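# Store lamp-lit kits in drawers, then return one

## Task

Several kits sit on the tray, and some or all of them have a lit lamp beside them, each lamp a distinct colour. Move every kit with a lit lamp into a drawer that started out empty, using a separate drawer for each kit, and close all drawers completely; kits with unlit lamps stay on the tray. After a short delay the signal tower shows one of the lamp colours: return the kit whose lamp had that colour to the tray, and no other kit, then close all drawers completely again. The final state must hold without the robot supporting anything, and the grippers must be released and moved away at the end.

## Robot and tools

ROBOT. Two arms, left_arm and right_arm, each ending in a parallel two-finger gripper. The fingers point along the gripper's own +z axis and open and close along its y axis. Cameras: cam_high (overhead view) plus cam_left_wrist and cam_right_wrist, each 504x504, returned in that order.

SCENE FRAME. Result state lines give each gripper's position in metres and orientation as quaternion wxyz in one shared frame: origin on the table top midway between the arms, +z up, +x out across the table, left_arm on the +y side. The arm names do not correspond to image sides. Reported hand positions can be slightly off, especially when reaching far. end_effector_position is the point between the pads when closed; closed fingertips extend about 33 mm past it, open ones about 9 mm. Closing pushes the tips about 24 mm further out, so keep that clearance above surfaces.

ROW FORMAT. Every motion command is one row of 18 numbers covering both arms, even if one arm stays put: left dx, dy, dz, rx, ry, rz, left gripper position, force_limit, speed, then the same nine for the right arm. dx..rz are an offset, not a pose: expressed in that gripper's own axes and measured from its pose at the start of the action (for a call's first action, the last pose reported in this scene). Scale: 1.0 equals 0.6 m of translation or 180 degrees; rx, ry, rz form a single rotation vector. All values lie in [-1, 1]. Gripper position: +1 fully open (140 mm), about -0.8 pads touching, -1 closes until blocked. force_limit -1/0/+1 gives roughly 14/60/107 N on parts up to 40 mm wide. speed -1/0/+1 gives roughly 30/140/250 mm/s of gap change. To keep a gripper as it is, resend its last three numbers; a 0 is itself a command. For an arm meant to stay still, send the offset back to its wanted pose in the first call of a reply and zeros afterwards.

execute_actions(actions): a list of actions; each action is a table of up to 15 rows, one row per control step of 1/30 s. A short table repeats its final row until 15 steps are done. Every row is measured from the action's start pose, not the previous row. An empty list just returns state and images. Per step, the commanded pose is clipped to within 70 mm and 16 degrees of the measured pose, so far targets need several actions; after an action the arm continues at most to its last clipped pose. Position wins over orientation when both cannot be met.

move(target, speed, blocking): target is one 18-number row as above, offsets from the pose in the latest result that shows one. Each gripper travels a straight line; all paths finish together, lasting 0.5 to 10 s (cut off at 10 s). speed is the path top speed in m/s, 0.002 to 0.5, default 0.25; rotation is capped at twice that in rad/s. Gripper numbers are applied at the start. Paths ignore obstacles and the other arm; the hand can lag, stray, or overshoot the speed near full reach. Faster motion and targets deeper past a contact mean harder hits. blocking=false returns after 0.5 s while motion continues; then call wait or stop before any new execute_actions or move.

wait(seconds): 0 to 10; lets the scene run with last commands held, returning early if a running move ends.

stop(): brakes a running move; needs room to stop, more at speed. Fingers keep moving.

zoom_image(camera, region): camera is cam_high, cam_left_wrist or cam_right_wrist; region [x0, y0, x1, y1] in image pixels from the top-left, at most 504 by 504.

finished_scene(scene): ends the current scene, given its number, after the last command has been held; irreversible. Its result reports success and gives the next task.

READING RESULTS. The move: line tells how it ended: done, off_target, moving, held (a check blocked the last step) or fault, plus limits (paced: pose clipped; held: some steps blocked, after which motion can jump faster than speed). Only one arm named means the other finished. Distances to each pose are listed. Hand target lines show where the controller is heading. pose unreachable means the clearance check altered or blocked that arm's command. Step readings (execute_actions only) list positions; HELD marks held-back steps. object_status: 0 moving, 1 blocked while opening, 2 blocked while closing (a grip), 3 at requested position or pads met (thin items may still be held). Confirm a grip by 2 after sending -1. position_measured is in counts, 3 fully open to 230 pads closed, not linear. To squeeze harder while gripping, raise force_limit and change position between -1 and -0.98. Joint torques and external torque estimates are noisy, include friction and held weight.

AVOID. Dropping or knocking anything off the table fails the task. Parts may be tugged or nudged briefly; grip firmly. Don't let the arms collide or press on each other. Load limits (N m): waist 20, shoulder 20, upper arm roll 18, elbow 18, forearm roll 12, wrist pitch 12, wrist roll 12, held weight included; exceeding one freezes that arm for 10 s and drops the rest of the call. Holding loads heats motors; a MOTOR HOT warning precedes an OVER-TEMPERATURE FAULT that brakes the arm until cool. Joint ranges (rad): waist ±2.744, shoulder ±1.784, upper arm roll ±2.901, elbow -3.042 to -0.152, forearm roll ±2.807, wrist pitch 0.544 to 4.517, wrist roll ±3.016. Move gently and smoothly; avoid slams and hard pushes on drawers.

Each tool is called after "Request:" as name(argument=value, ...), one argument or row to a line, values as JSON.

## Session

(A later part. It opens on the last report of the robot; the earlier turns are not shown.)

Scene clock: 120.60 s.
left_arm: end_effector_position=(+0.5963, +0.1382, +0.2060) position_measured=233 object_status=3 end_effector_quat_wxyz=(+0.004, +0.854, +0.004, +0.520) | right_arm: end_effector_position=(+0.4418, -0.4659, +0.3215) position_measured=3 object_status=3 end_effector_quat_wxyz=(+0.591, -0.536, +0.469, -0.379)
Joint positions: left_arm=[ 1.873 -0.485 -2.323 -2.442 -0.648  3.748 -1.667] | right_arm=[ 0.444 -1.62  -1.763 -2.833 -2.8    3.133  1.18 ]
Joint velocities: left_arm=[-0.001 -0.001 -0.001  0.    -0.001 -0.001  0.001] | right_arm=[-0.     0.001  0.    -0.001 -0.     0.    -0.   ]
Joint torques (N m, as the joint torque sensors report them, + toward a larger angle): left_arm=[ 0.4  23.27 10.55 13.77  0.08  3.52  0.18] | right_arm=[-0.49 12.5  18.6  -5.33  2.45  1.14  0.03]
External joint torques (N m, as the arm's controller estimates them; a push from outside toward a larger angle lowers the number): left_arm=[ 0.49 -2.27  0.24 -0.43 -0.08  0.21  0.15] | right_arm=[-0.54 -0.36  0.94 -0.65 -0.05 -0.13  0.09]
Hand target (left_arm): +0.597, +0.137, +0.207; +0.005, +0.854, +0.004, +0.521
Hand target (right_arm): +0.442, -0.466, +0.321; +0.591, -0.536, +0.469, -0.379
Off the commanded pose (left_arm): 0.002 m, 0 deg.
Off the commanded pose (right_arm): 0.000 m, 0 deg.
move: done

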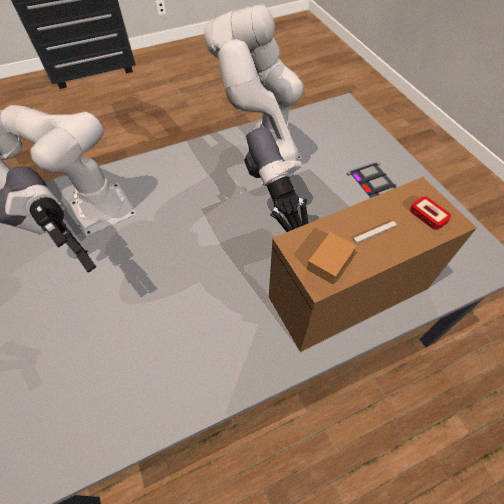

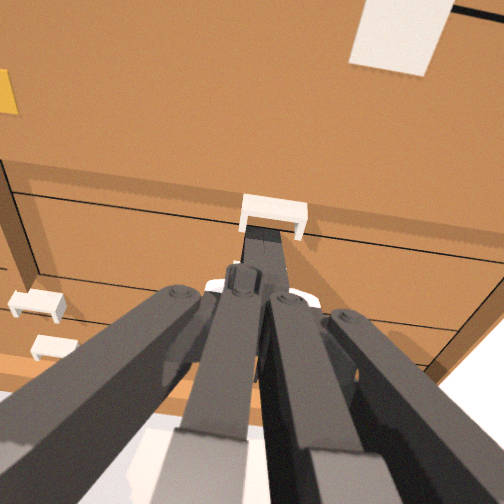

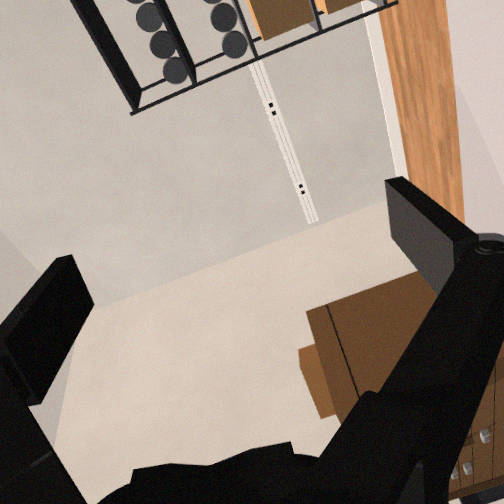

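Request:
move(
  target=[0,0,-0.01,0,0,0,-0.15,0,1,0,0,0,0,0,0,1,0,0],
)

Request:
move(
  target=[0.02,0.007,0.008,0,0,0,-0.15,0,1,0,0,0,0,0,0,1,0,0],
  speed=0.04,
)

Request:
move(
  target=[0,0,0,0,0,0,-1,0,-0.5,0,0,0,0,0,0,1,0,0],
)

Scene clock: 124.50 s.
left_arm: end_effector_position=(+0.5916, +0.1366, +0.2085) position_measured=148 object_status=3 end_effector_quat_wxyz=(+0.006, +0.854, +0.004, +0.520) | right_arm: end_effector_position=(+0.4418, -0.4659, +0.3215) position_measured=3 object_status=3 end_effector_quat_wxyz=(+0.591, -0.536, +0.469, -0.379)
Joint positions: left_arm=[ 1.848 -0.474 -2.309 -2.454 -0.657  3.748 -1.662] | right_arm=[ 0.444 -1.62  -1.763 -2.833 -2.8    3.133  1.18 ]
Joint velocities: left_arm=[-0.01  -0.001  0.012 -0.004  0.001  0.001  0.003] | right_arm=[ 0.001 -0.    -0.     0.    -0.    -0.     0.   ]
Joint torques (N m, as the joint torque sensors report them, + toward a larger angle): left_arm=[-1.25 23.34 11.78 12.56 -1.04  3.29  0.3 ] | right_arm=[-0.42 12.45 19.07 -5.35  2.49  1.13  0.04]
External joint torques (N m, as the arm's controller estimates them; a push from outside toward a larger angle lowers the number): left_arm=[-1.3  -1.59  1.52 -1.63 -1.22 -0.02  0.27] | right_arm=[-0.47 -0.42  1.45 -0.72 -0.01 -0.13  0.1 ]
Hand target (left_arm): +0.591, +0.138, +0.209; +0.004, +0.854, +0.004, +0.520
Hand target (right_arm): +0.442, -0.466, +0.321; +0.591, -0.536, +0.469, -0.379
Off the commanded pose (left_arm): 0.002 m, 0 deg.
Off the commanded pose (right_arm): 0.000 m, 0 deg.
move: done

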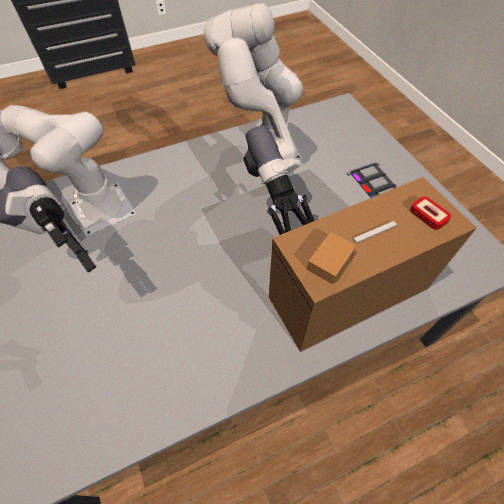

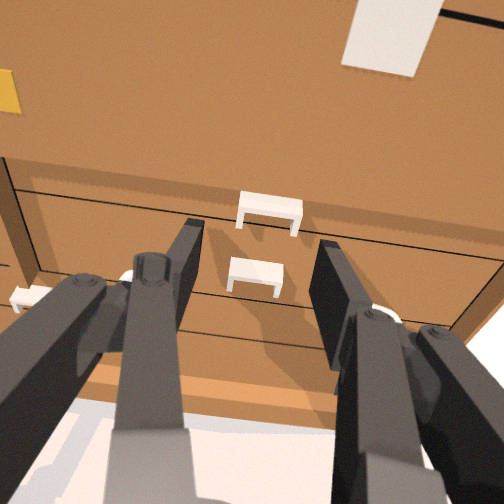

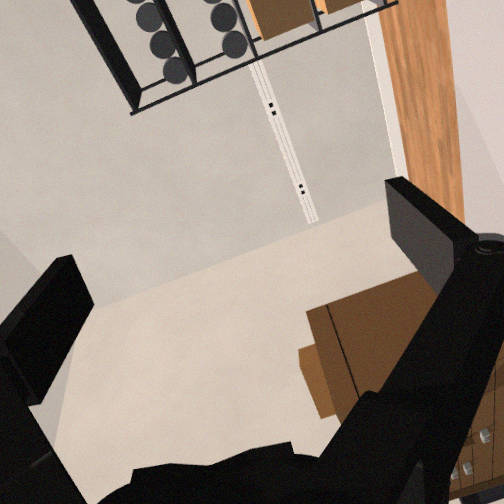

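Scene clock: 125.20 s.
left_arm: end_effector_position=(+0.6011, +0.1328, +0.2182) position_measured=148 object_status=3 end_effector_quat_wxyz=(+0.007, +0.853, +0.005, +0.522) | right_arm: end_effector_position=(+0.4418, -0.4659, +0.3215) position_measured=3 object_status=3 end_effector_quat_wxyz=(+0.591, -0.536, +0.469, -0.379)
Joint positions: left_arm=[ 1.839 -0.478 -2.288 -2.423 -0.664  3.72  -1.651] | right_arm=[ 0.444 -1.62  -1.763 -2.833 -2.8    3.133  1.18 ]
Joint velocities: left_arm=[-0.012 -0.002  0.013  0.003 -0.003 -0.013  0.008] | right_arm=[ 0.001 -0.001  0.002  0.     0.     0.001 -0.   ]
Joint torques (N m, as the joint torque sensors report them, + toward a larger angle): left_arm=[-1.24 20.51 11.77 14.72 -0.74  2.43  0.45] | right_arm=[-0.37 12.52 18.7  -5.47  2.43  1.11  0.03]
External joint torques (N m, as the arm's controller estimates them; a push from outside toward a larger angle lowers the number): left_arm=[-1.25 -4.66  1.13 -0.1  -0.99 -0.89  0.42] | right_arm=[-0.4  -0.35  1.03 -0.86 -0.08 -0.15  0.09]
Hand target (left_arm): +0.601, +0.133, +0.217; +0.005, +0.854, +0.004, +0.520
Hand target (right_arm): +0.442, -0.466, +0.321; +0.591, -0.536, +0.469, -0.379
Off the commanded pose (left_arm): 0.001 m, 0 deg.
Off the commanded pose (right_arm): 0.000 m, 0 deg.
move: done

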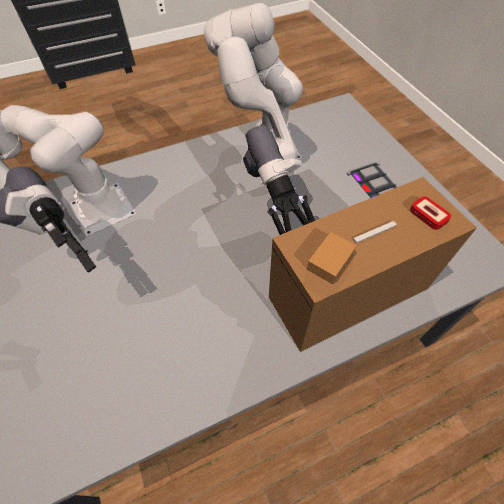

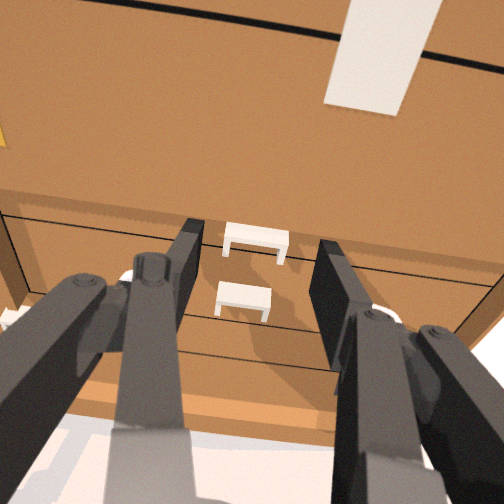

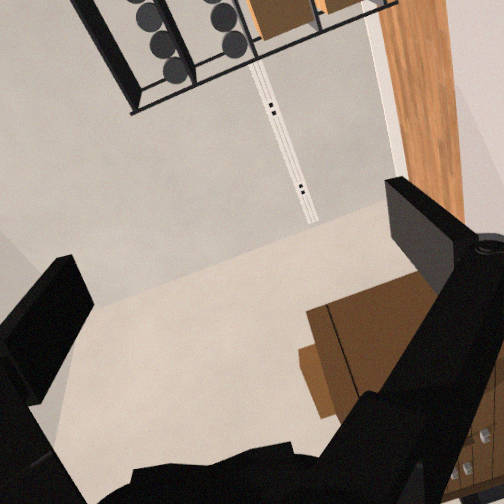

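Scene clock: 125.73 s.
left_arm: end_effector_position=(+0.6003, +0.1354, +0.2167) position_measured=193 object_status=2 end_effector_quat_wxyz=(+0.006, +0.854, +0.006, +0.521) | right_arm: end_effector_position=(+0.4418, -0.4659, +0.3215) position_measured=3 object_status=3 end_effector_quat_wxyz=(+0.591, -0.536, +0.469, -0.379)
Joint positions: left_arm=[ 1.839 -0.478 -2.287 -2.427 -0.665  3.72  -1.651] | right_arm=[ 0.444 -1.62  -1.763 -2.833 -2.8    3.133  1.18 ]
Joint velocities: left_arm=[-0.     0.001 -0.001  0.002  0.    -0.001  0.   ] | right_arm=[-0.001 -0.001  0.     0.001 -0.001  0.     0.001]
Joint torques (N m, as the joint torque sensors report them, + toward a larger angle): left_arm=[ 0.34 22.3  10.5  16.46  0.59  3.17  0.07] | right_arm=[-0.63 12.69 18.87 -5.27  2.44  1.1   0.02]
External joint torques (N m, as the arm's controller estimates them; a push from outside toward a larger angle lowers the number): left_arm=[ 0.43 -2.69 -0.05  1.67  0.33 -0.16  0.04] | right_arm=[-0.58 -0.15  1.24 -0.73 -0.08 -0.16  0.07]
Hand target (left_arm): +0.601, +0.133, +0.218; +0.007, +0.853, +0.005, +0.522
Hand target (right_arm): +0.442, -0.466, +0.321; +0.591, -0.536, +0.469, -0.379
Off the commanded pose (left_arm): 0.003 m, 0 deg.
Off the commanded pose (right_arm): 0.000 m, 0 deg.
move: done

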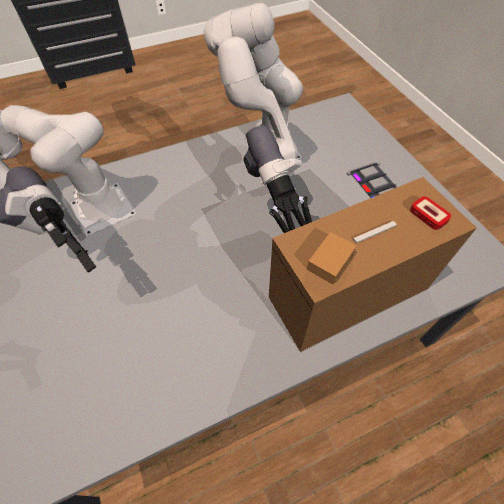

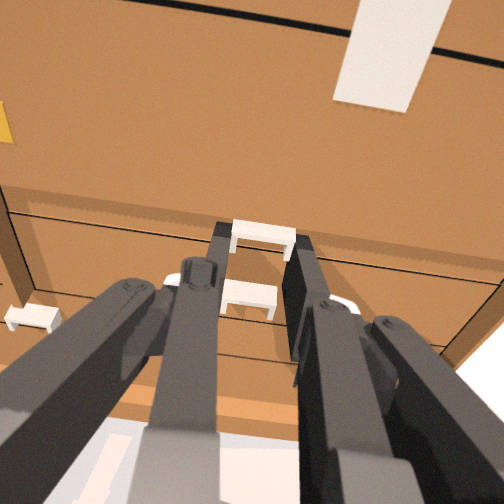

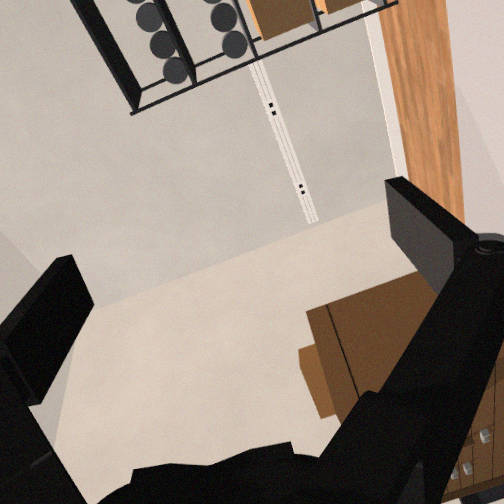

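Request:
move(
  target=[-0.023,0,-0.0443,0,0,0,-1,0,-0.5,0,0,0,0,0,0,1,0,0],
  speed=0.05,
)

Scene clock: 127.77 s.
left_arm: end_effector_position=(+0.5717, +0.1342, +0.2162) position_measured=193 object_status=2 end_effector_quat_wxyz=(+0.007, +0.854, +0.007, +0.521) | right_arm: end_effector_position=(+0.4418, -0.4659, +0.3215) position_measured=3 object_status=3 end_effector_quat_wxyz=(+0.591, -0.536, +0.469, -0.379)
Joint positions: left_arm=[ 1.745 -0.44  -2.252 -2.5   -0.721  3.754 -1.63 ] | right_arm=[ 0.444 -1.62  -1.763 -2.833 -2.8    3.133  1.18 ]
Joint velocities: left_arm=[-0.014 -0.     0.01  -0.005 -0.005 -0.     0.004] | right_arm=[-0.001 -0.    -0.    -0.001  0.001  0.    -0.001]
Joint torques (N m, as the joint torque sensors report them, + toward a larger angle): left_arm=[-1.91 20.46  9.67 12.44 -0.72  3.5   0.35] | right_arm=[-0.49 12.42 18.81 -5.35  2.44  1.15  0.03]
External joint torques (N m, as the arm's controller estimates them; a push from outside toward a larger angle lowers the number): left_arm=[-2.04 -1.98 -0.21 -1.69 -1.    0.17  0.33] | right_arm=[-0.51 -0.46  1.17 -0.71 -0.06 -0.12  0.09]
Hand target (left_arm): +0.570, +0.134, +0.216; +0.006, +0.854, +0.006, +0.520
Hand target (right_arm): +0.442, -0.466, +0.321; +0.591, -0.536, +0.469, -0.379
Off the commanded pose (left_arm): 0.002 m, 0 deg.
Off the commanded pose (right_arm): 0.000 m, 0 deg.
move: done

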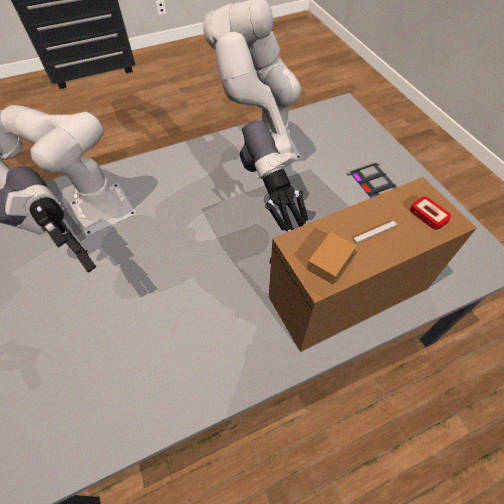

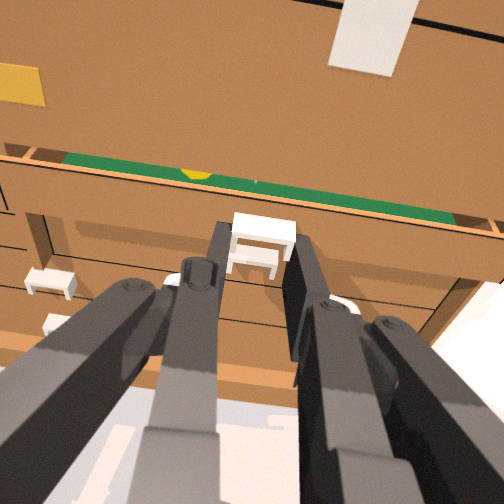

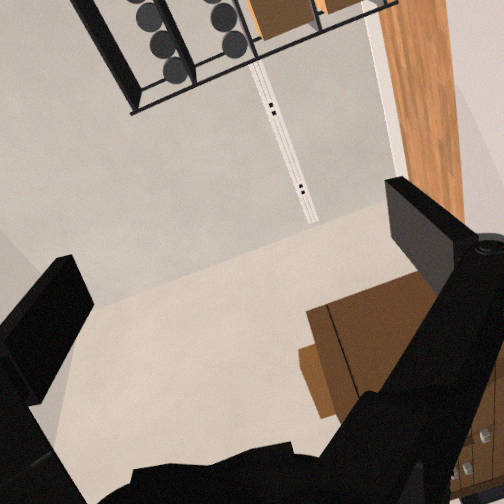

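Request:
move(
  target=[-0.03,0,-0.06,0,0,0,-1,0,-0.5,0,0,0,0,0,0,1,0,0],
  speed=0.06,
)

Scene clock: 130.67 s.
left_arm: end_effector_position=(+0.5324, +0.1326, +0.2156) position_measured=193 object_status=2 end_effector_quat_wxyz=(+0.009, +0.854, +0.008, +0.520) | right_arm: end_effector_position=(+0.4418, -0.4659, +0.3215) position_measured=3 object_status=3 end_effector_quat_wxyz=(+0.591, -0.536, +0.469, -0.379)
Joint positions: left_arm=[ 1.614 -0.386 -2.21  -2.589 -0.814  3.8   -1.588] | right_arm=[ 0.444 -1.62  -1.763 -2.833 -2.8    3.133  1.18 ]
Joint velocities: left_arm=[-0.014 -0.     0.006 -0.004 -0.007  0.001  0.009] | right_arm=[-0.001 -0.    -0.001 -0.001 -0.001  0.001  0.002]
Joint torques (N m, as the joint torque sensors report them, + toward a larger angle): left_arm=[-1.6  17.51  9.03 11.72 -0.75  3.59  0.2 ] | right_arm=[-0.53 12.56 18.71 -5.47  2.46  1.11  0.04]
External joint torques (N m, as the arm's controller estimates them; a push from outside toward a larger angle lowers the number): left_arm=[-1.55 -1.61  0.66 -1.61 -1.17  0.27  0.17] | right_arm=[-0.55 -0.29  1.08 -0.82 -0.05 -0.16  0.09]
Hand target (left_arm): +0.531, +0.133, +0.216; +0.008, +0.854, +0.007, +0.520
Hand target (right_arm): +0.442, -0.466, +0.321; +0.591, -0.536, +0.469, -0.379
Off the commanded pose (left_arm): 0.002 m, 0 deg.
Off the commanded pose (right_arm): 0.000 m, 0 deg.
move: done

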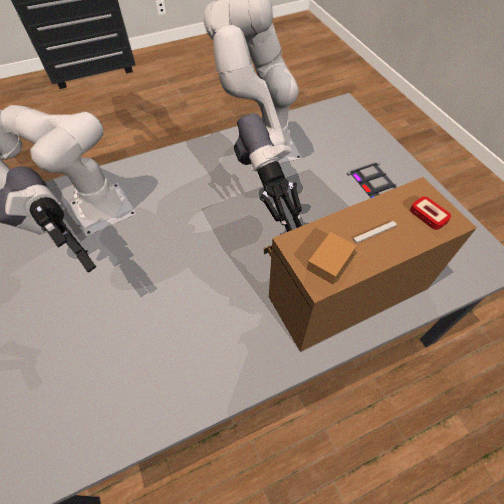

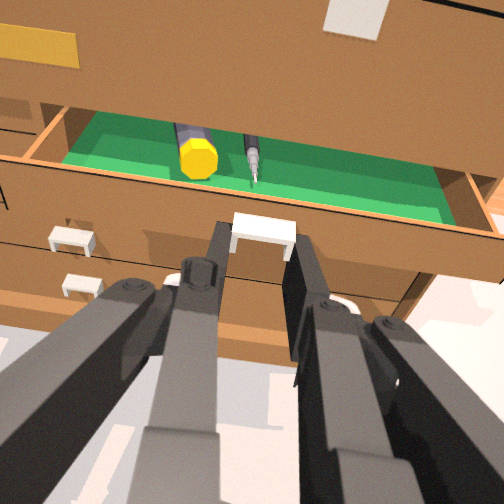

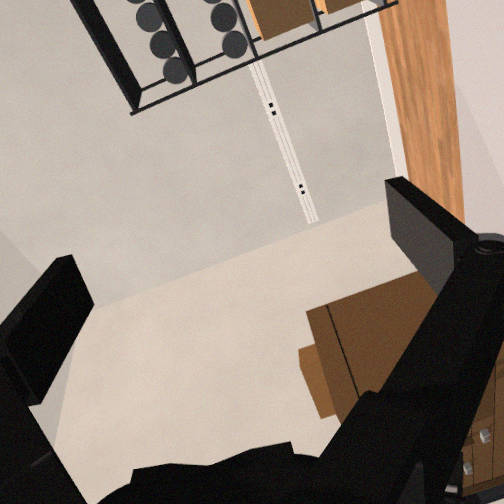

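Request:
move(
  target=[0.054,-0.004,0.1005,0,0,0,-1,0,-0.5,0,0,0,0,0,0,1,0,0],
  speed=0.07,
)

Request:
move(
  target=[0,0,0,0,0,0,-0.15,0,1,0,0,0,0,0,0,1,0,0],
)

Request:
move(
  target=[-0.055,0,-0.025,0,0,0,-0.15,0,1,0,0,0,0,0,0,1,0,0],
  speed=0.08,
)

Request:
move(
  target=[-0.008,0,0.058,0,0,0,-0.15,0,1,0,0,0,0,0,0,1,0,0],
  speed=0.06,
)

Scene clock: 134.93 s.
left_arm: end_effector_position=(+0.5990, +0.1356, +0.2170) position_measured=193 object_status=2 end_effector_quat_wxyz=(+0.007, +0.854, +0.005, +0.519) | right_arm: end_effector_position=(+0.4418, -0.4659, +0.3215) position_measured=3 object_status=3 end_effector_quat_wxyz=(+0.591, -0.536, +0.469, -0.379)
Joint positions: left_arm=[ 1.837 -0.47  -2.285 -2.433 -0.659  3.72  -1.65 ] | right_arm=[ 0.444 -1.62  -1.763 -2.833 -2.8    3.133  1.18 ]
Joint velocities: left_arm=[ 0.015  0.    -0.01   0.007  0.002 -0.001 -0.003] | right_arm=[ 0.    -0.001  0.    -0.001 -0.    -0.     0.001]
Joint torques (N m, as the joint torque sensors report them, + toward a larger angle): left_arm=[ 2.18 21.74 10.73 15.22  0.95  3.48  0.04] | right_arm=[-0.48 12.61 18.87 -5.38  2.48  1.15  0.07]
External joint torques (N m, as the arm's controller estimates them; a push from outside toward a larger angle lowers the number): left_arm=[ 2.16 -3.02  0.25  0.54  0.72  0.15  0.02] | right_arm=[-0.5  -0.2   1.23 -0.71 -0.03 -0.12  0.12]
Hand target (left_arm): +0.601, +0.137, +0.219; +0.008, +0.854, +0.008, +0.521
Hand target (right_arm): +0.442, -0.466, +0.321; +0.591, -0.536, +0.469, -0.379
Off the commanded pose (left_arm): 0.002 m, 0 deg.
Off the commanded pose (right_arm): 0.000 m, 0 deg.
move: done

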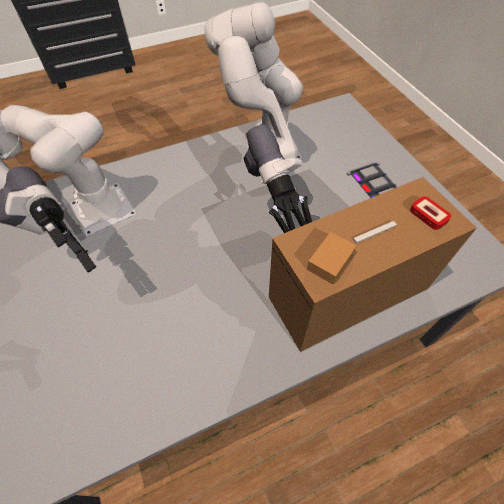

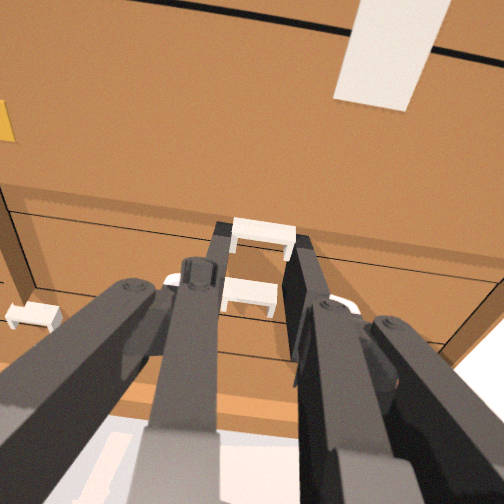

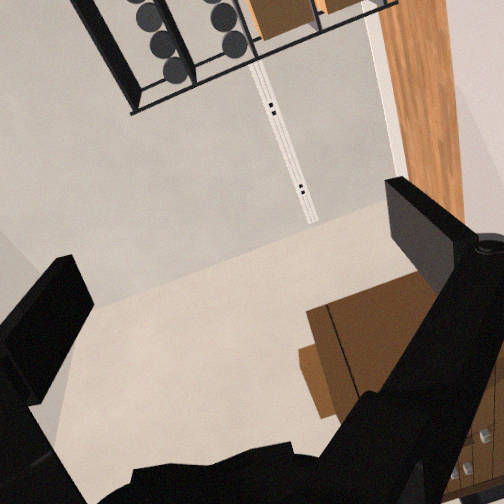

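Scene clock: 135.43 s.
left_arm: end_effector_position=(+0.5989, +0.1355, +0.2169) position_measured=148 object_status=3 end_effector_quat_wxyz=(+0.007, +0.855, +0.005, +0.519) | right_arm: end_effector_position=(+0.4418, -0.4659, +0.3215) position_measured=3 object_status=3 end_effector_quat_wxyz=(+0.591, -0.536, +0.469, -0.379)
Joint positions: left_arm=[ 1.837 -0.47  -2.285 -2.433 -0.659  3.72  -1.651] | right_arm=[ 0.444 -1.62  -1.763 -2.833 -2.8    3.133  1.18 ]
Joint velocities: left_arm=[-0.001 -0.001  0.002  0.     0.001 -0.001  0.001] | right_arm=[-0.001  0.     0.001  0.    -0.001 -0.    -0.001]
Joint torques (N m, as the joint torque sensors report them, + toward a larger angle): left_arm=[ 0.51 22.83 10.39 14.16  0.18  3.32  0.15] | right_arm=[-0.52 12.48 18.73 -5.41  2.45  1.14  0.05]
External joint torques (N m, as the arm's controller estimates them; a push from outside toward a larger angle lowers the number): left_arm=[ 0.49 -1.94 -0.09 -0.61 -0.06  0.    0.12] | right_arm=[-0.51 -0.39  1.08 -0.78 -0.05 -0.13  0.1 ]
Hand target (left_arm): +0.599, +0.136, +0.217; +0.007, +0.854, +0.005, +0.519
Hand target (right_arm): +0.442, -0.466, +0.321; +0.591, -0.536, +0.469, -0.379
Off the commanded pose (left_arm): 0.000 m, 0 deg.
Off the commanded pose (right_arm): 0.000 m, 0 deg.
move: done

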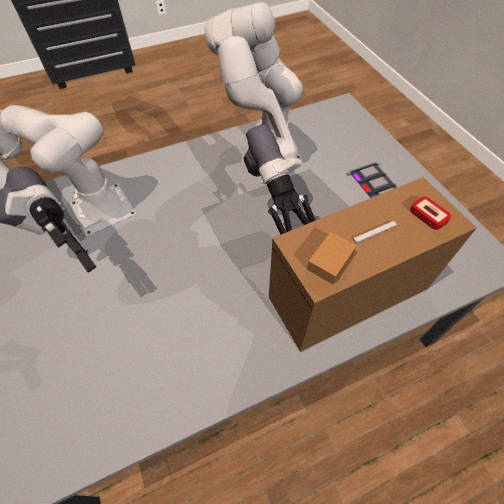

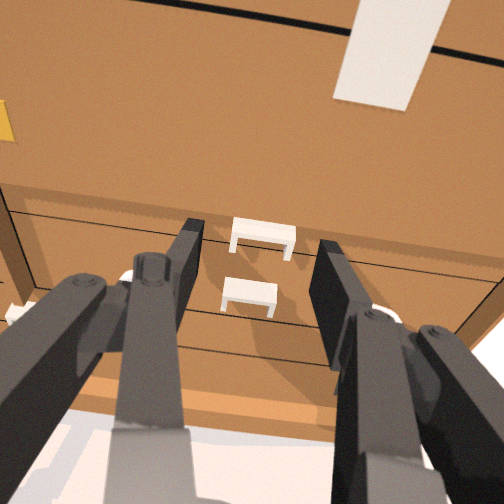

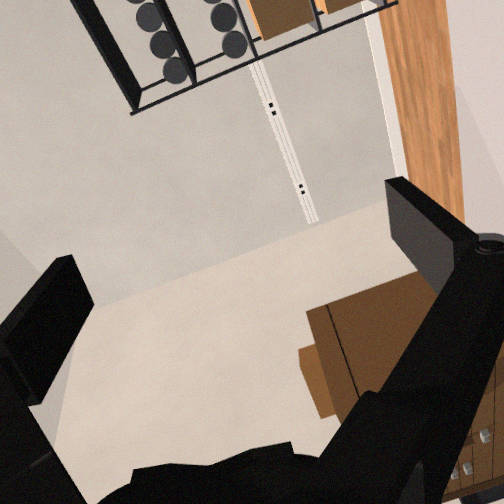

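Scene clock: 136.37 s.
left_arm: end_effector_position=(+0.5708, +0.1324, +0.1937) position_measured=148 object_status=3 end_effector_quat_wxyz=(+0.007, +0.855, +0.001, +0.518) | right_arm: end_effector_position=(+0.4418, -0.4659, +0.3215) position_measured=3 object_status=3 end_effector_quat_wxyz=(+0.591, -0.536, +0.469, -0.379)
Joint positions: left_arm=[ 1.832 -0.477 -2.336 -2.501 -0.669  3.791 -1.685] | right_arm=[ 0.444 -1.62  -1.763 -2.833 -2.8    3.133  1.18 ]
Joint velocities: left_arm=[ 0.    -0.001 -0.001 -0.003 -0.002  0.013 -0.015] | right_arm=[ 0.    -0.001 -0.002  0.    -0.001 -0.     0.001]
Joint torques (N m, as the joint torque sensors report them, + toward a larger angle): left_arm=[ 1.81 22.17  8.21 10.82 -1.23  3.71 -0.01] | right_arm=[-0.44 12.57 18.81 -5.33  2.46  1.12  0.05]
External joint torques (N m, as the arm's controller estimates them; a push from outside toward a larger angle lowers the number): left_arm=[ 1.73 -2.53 -1.74 -2.33 -1.28  0.4  -0.04] | right_arm=[-0.47 -0.23  1.2  -0.7  -0.05 -0.15  0.11]
Hand target (left_arm): +0.570, +0.135, +0.194; +0.008, +0.855, +0.006, +0.519
Hand target (right_arm): +0.442, -0.466, +0.321; +0.591, -0.536, +0.469, -0.379
Off the commanded pose (left_arm): 0.003 m, 1 deg.
Off the commanded pose (right_arm): 0.000 m, 0 deg.
move: done

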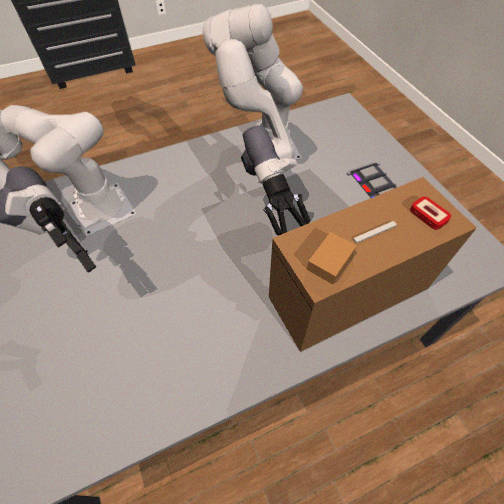

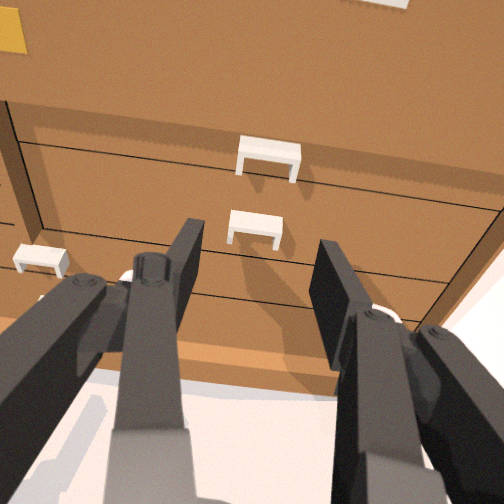

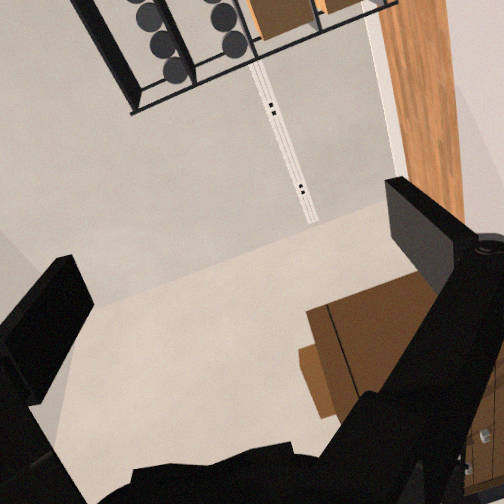

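Scene clock: 137.37 s.
left_arm: end_effector_position=(+0.5988, +0.1349, +0.1726) position_measured=148 object_status=3 end_effector_quat_wxyz=(+0.003, +0.856, -0.000, +0.516) | right_arm: end_effector_position=(+0.4418, -0.4659, +0.3215) position_measured=3 object_status=3 end_effector_quat_wxyz=(+0.591, -0.536, +0.469, -0.379)
Joint positions: left_arm=[ 1.973 -0.557 -2.419 -2.422 -0.598  3.792 -1.738] | right_arm=[ 0.444 -1.62  -1.763 -2.833 -2.8    3.133  1.18 ]
Joint velocities: left_arm=[ 0.015  0.001 -0.019  0.003 -0.001  0.004 -0.011] | right_arm=[-0.001 -0.001 -0.001 -0.002  0.001  0.     0.001]
Joint torques (N m, as the joint torque sensors report them, + toward a larger angle): left_arm=[ 1.48 26.5   9.82 13.9   0.87  3.59  0.  ] | right_arm=[-0.4  12.59 18.53 -5.4   2.45  1.13  0.04]
External joint torques (N m, as the arm's controller estimates them; a push from outside toward a larger angle lowers the number): left_arm=[ 1.49 -2.27 -1.17  0.82  1.01  0.28 -0.03] | right_arm=[-0.42 -0.25  0.88 -0.74 -0.06 -0.14  0.09]
Hand target (left_arm): +0.600, +0.133, +0.174; +0.007, +0.855, +0.001, +0.518
Hand target (right_arm): +0.442, -0.466, +0.321; +0.591, -0.536, +0.469, -0.379
Off the commanded pose (left_arm): 0.003 m, 0 deg.
Off the commanded pose (right_arm): 0.000 m, 0 deg.
move: done

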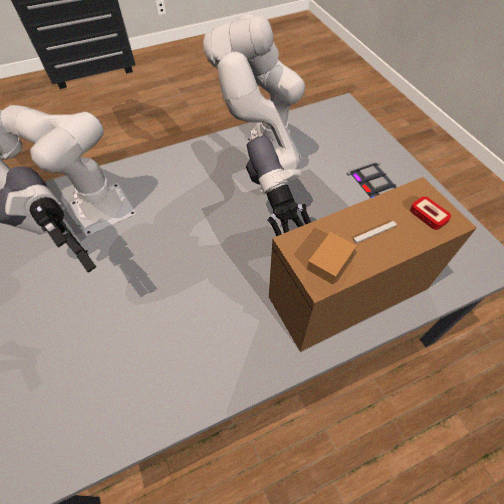

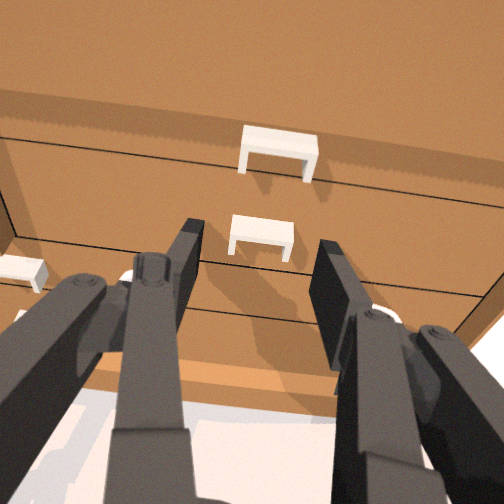

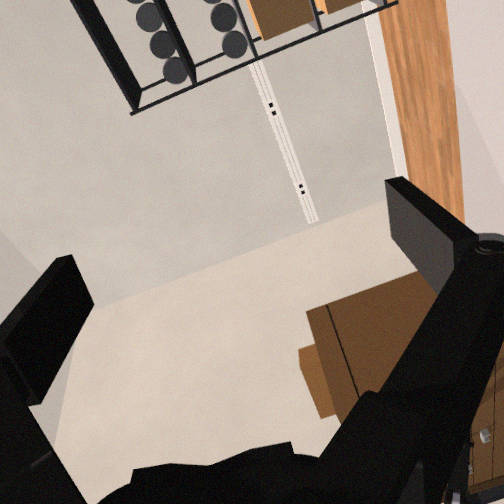

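Request:
move(
  target=[0.006,0,0,0,0,0,-0.15,0,1,0,0,0,0,0,0,1,0,0],
)

Request:
move(
  target=[0,0,0,0,0,0,-1,0,-0.5,0,0,0,0,0,0,1,0,0],
)

Request:
move(
  target=[-0.054,0,-0.103,0,0,0,-1,0,-0.5,0,0,0,0,0,0,1,0,0],
  speed=0.07,
)

Scene clock: 140.67 s.
left_arm: end_effector_position=(+0.6001, +0.1364, +0.1748) position_measured=148 object_status=3 end_effector_quat_wxyz=(+0.003, +0.856, +0.001, +0.517) | right_arm: end_effector_position=(+0.4418, -0.4659, +0.3215) position_measured=3 object_status=3 end_effector_quat_wxyz=(+0.591, -0.536, +0.469, -0.379)
Joint positions: left_arm=[ 1.97  -0.554 -2.413 -2.421 -0.598  3.788 -1.737] | right_arm=[ 0.444 -1.62  -1.763 -2.833 -2.8    3.133  1.18 ]
Joint velocities: left_arm=[-0.003 -0.002  0.004 -0.     0.    -0.004  0.004] | right_arm=[-0.001 -0.001 -0.     0.001  0.001 -0.     0.001]
Joint torques (N m, as the joint torque sensors report them, + toward a larger angle): left_arm=[-1.39 27.15 11.45 13.53 -0.37  2.95  0.34] | right_arm=[-0.51 12.79 18.79 -5.47  2.45  1.11  0.03]
External joint torques (N m, as the arm's controller estimates them; a push from outside toward a larger angle lowers the number): left_arm=[-1.51 -1.37  0.44  0.5  -0.24 -0.34  0.31] | right_arm=[-0.45 -0.04  1.15 -0.95 -0.07 -0.14  0.09]
Hand target (left_arm): +0.600, +0.135, +0.176; +0.003, +0.856, -0.000, +0.517
Hand target (right_arm): +0.442, -0.466, +0.321; +0.591, -0.536, +0.469, -0.379
Off the commanded pose (left_arm): 0.002 m, 0 deg.
Off the commanded pose (right_arm): 0.000 m, 0 deg.
move: done

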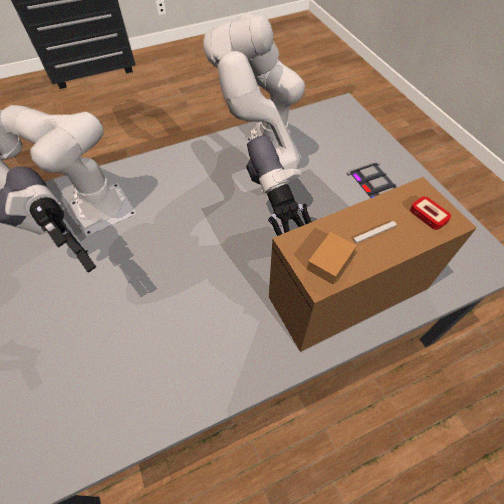

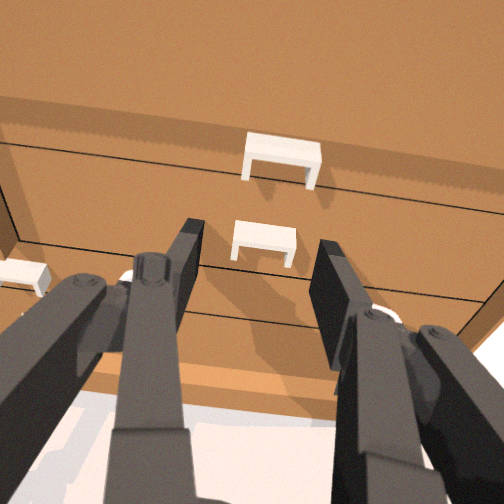

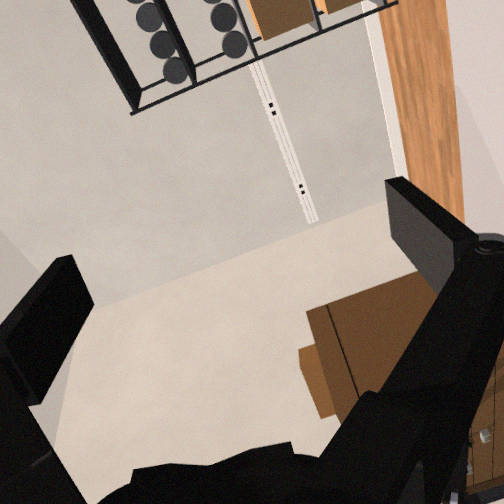

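Scene clock: 141.20 s.
left_arm: end_effector_position=(+0.5995, +0.1354, +0.1745) position_measured=193 object_status=2 end_effector_quat_wxyz=(+0.004, +0.856, +0.001, +0.516) | right_arm: end_effector_position=(+0.4418, -0.4659, +0.3215) position_measured=3 object_status=3 end_effector_quat_wxyz=(+0.591, -0.536, +0.469, -0.379)
Joint positions: left_arm=[ 1.969 -0.554 -2.414 -2.422 -0.598  3.788 -1.738] | right_arm=[ 0.444 -1.62  -1.763 -2.833 -2.8    3.133  1.18 ]
Joint velocities: left_arm=[-0.     0.001 -0.001  0.002  0.     0.001 -0.001] | right_arm=[-0.001  0.     0.    -0.001 -0.     0.     0.   ]
Joint torques (N m, as the joint torque sensors report them, + toward a larger angle): left_arm=[ 1.71 25.94 11.83 12.44 -0.21  3.19  0.21] | right_arm=[-0.48 12.44 18.84 -5.36  2.45  1.16  0.02]
External joint torques (N m, as the arm's controller estimates them; a push from outside toward a larger angle lowers the number): left_arm=[ 1.77 -2.75  0.91 -0.77 -0.1  -0.13  0.19] | right_arm=[-0.47 -0.44  1.2  -0.74 -0.06 -0.11  0.07]
Hand target (left_arm): +0.600, +0.136, +0.175; +0.003, +0.856, +0.001, +0.517
Hand target (right_arm): +0.442, -0.466, +0.321; +0.591, -0.536, +0.469, -0.379
Off the commanded pose (left_arm): 0.001 m, 0 deg.
Off the commanded pose (right_arm): 0.000 m, 0 deg.
move: done

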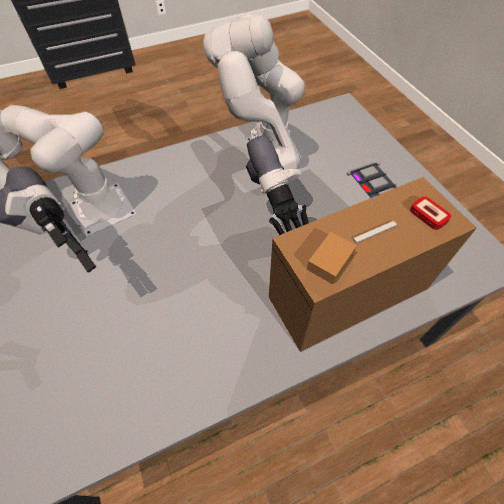

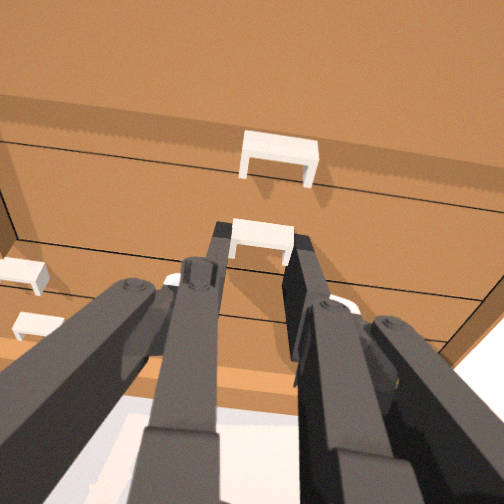

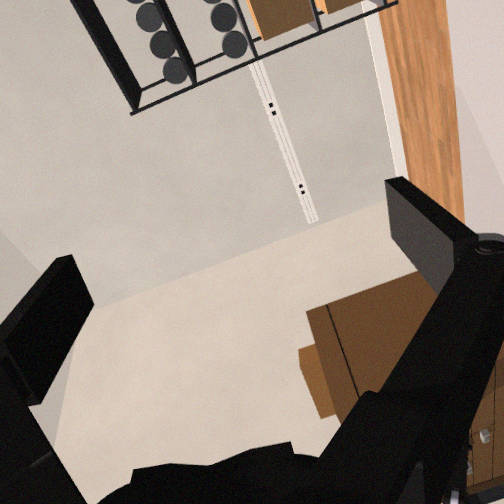

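Scene clock: 142.57 s.
left_arm: end_effector_position=(+0.5307, +0.1326, +0.1733) position_measured=193 object_status=2 end_effector_quat_wxyz=(+0.007, +0.857, +0.002, +0.516) | right_arm: end_effector_position=(+0.4418, -0.4659, +0.3215) position_measured=3 object_status=3 end_effector_quat_wxyz=(+0.591, -0.536, +0.469, -0.379)
Joint positions: left_arm=[ 1.797 -0.468 -2.386 -2.592 -0.722  3.869 -1.711] | right_arm=[ 0.444 -1.62  -1.763 -2.833 -2.8    3.133  1.18 ]
Joint velocities: left_arm=[-0.011  0.     0.007 -0.006 -0.004  0.     0.003] | right_arm=[ 0.    -0.001  0.001 -0.001 -0.     0.     0.001]
Joint torques (N m, as the joint torque sensors report them, + toward a larger angle): left_arm=[-0.94 22.27  9.25  7.99 -1.14  3.43  0.28] | right_arm=[-0.34 12.44 18.62 -5.37  2.45  1.15  0.08]
External joint torques (N m, as the arm's controller estimates them; a push from outside toward a larger angle lowers the number): left_arm=[-1.03 -1.59  0.23 -3.39 -1.05  0.11  0.25] | right_arm=[-0.35 -0.38  0.96 -0.71 -0.06 -0.13  0.14]
Hand target (left_arm): +0.529, +0.134, +0.173; +0.005, +0.857, +0.001, +0.516
Hand target (right_arm): +0.442, -0.466, +0.321; +0.591, -0.536, +0.469, -0.379
Off the commanded pose (left_arm): 0.003 m, 0 deg.
Off the commanded pose (right_arm): 0.000 m, 0 deg.
move: done

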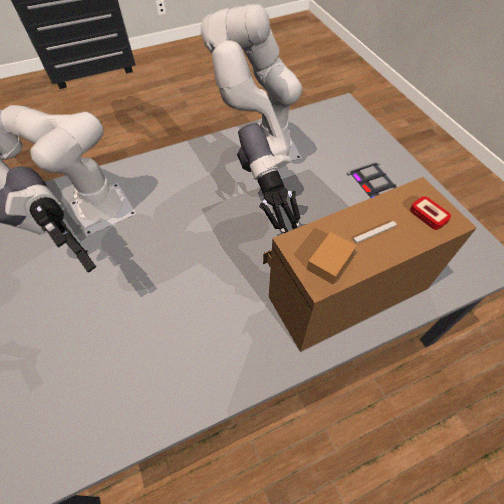

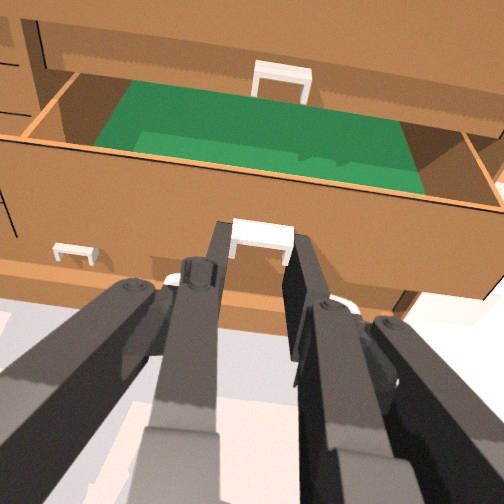

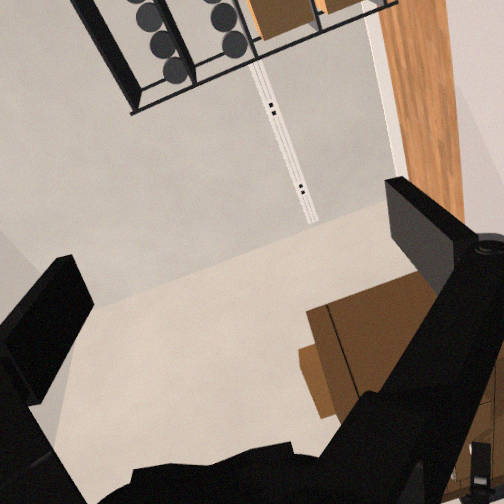

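Request:
move(
  target=[-0.047,0,-0.089,0,0,0,-1,0,-0.5,0,0,0,0,0,0,1,0,0],
  speed=0.06,
)

Scene clock: 145.43 s.
left_arm: end_effector_position=(+0.4714, +0.1302, +0.1723) position_measured=193 object_status=2 end_effector_quat_wxyz=(+0.009, +0.857, +0.003, +0.516) | right_arm: end_effector_position=(+0.4418, -0.4659, +0.3215) position_measured=3 object_status=3 end_effector_quat_wxyz=(+0.591, -0.536, +0.469, -0.379)
Joint positions: left_arm=[ 1.646 -0.399 -2.385 -2.715 -0.863  3.935 -1.683] | right_arm=[ 0.444 -1.62  -1.763 -2.833 -2.8    3.133  1.18 ]
Joint velocities: left_arm=[-0.006 -0.     0.    -0.001 -0.008  0.001  0.006] | right_arm=[ 0.001  0.001 -0.001 -0.001  0.    -0.    -0.003]
Joint torques (N m, as the joint torque sensors report them, + toward a larger angle): left_arm=[-1.71 19.91  6.14  6.6  -1.12  3.41  0.15] | right_arm=[-0.5  12.59 18.82 -5.38  2.48  1.13  0.06]
External joint torques (N m, as the arm's controller estimates them; a push from outside toward a larger angle lowers the number): left_arm=[-1.78 -0.56 -1.08 -3.18 -1.08  0.07  0.12] | right_arm=[-0.51 -0.27  1.21 -0.76 -0.03 -0.13  0.12]
Hand target (left_arm): +0.470, +0.131, +0.172; +0.008, +0.857, +0.002, +0.515
Hand target (right_arm): +0.442, -0.466, +0.321; +0.591, -0.536, +0.469, -0.379
Off the commanded pose (left_arm): 0.003 m, 0 deg.
Off the commanded pose (right_arm): 0.000 m, 0 deg.
move: done

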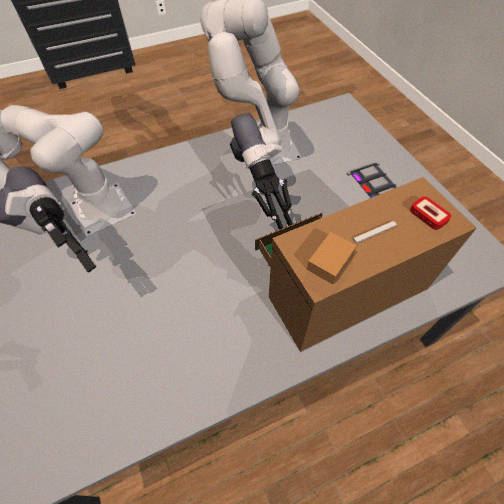

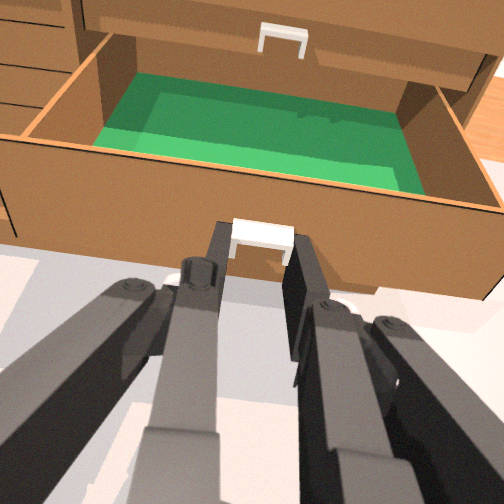

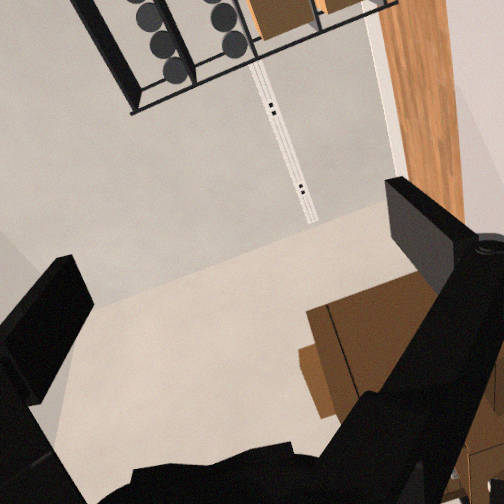

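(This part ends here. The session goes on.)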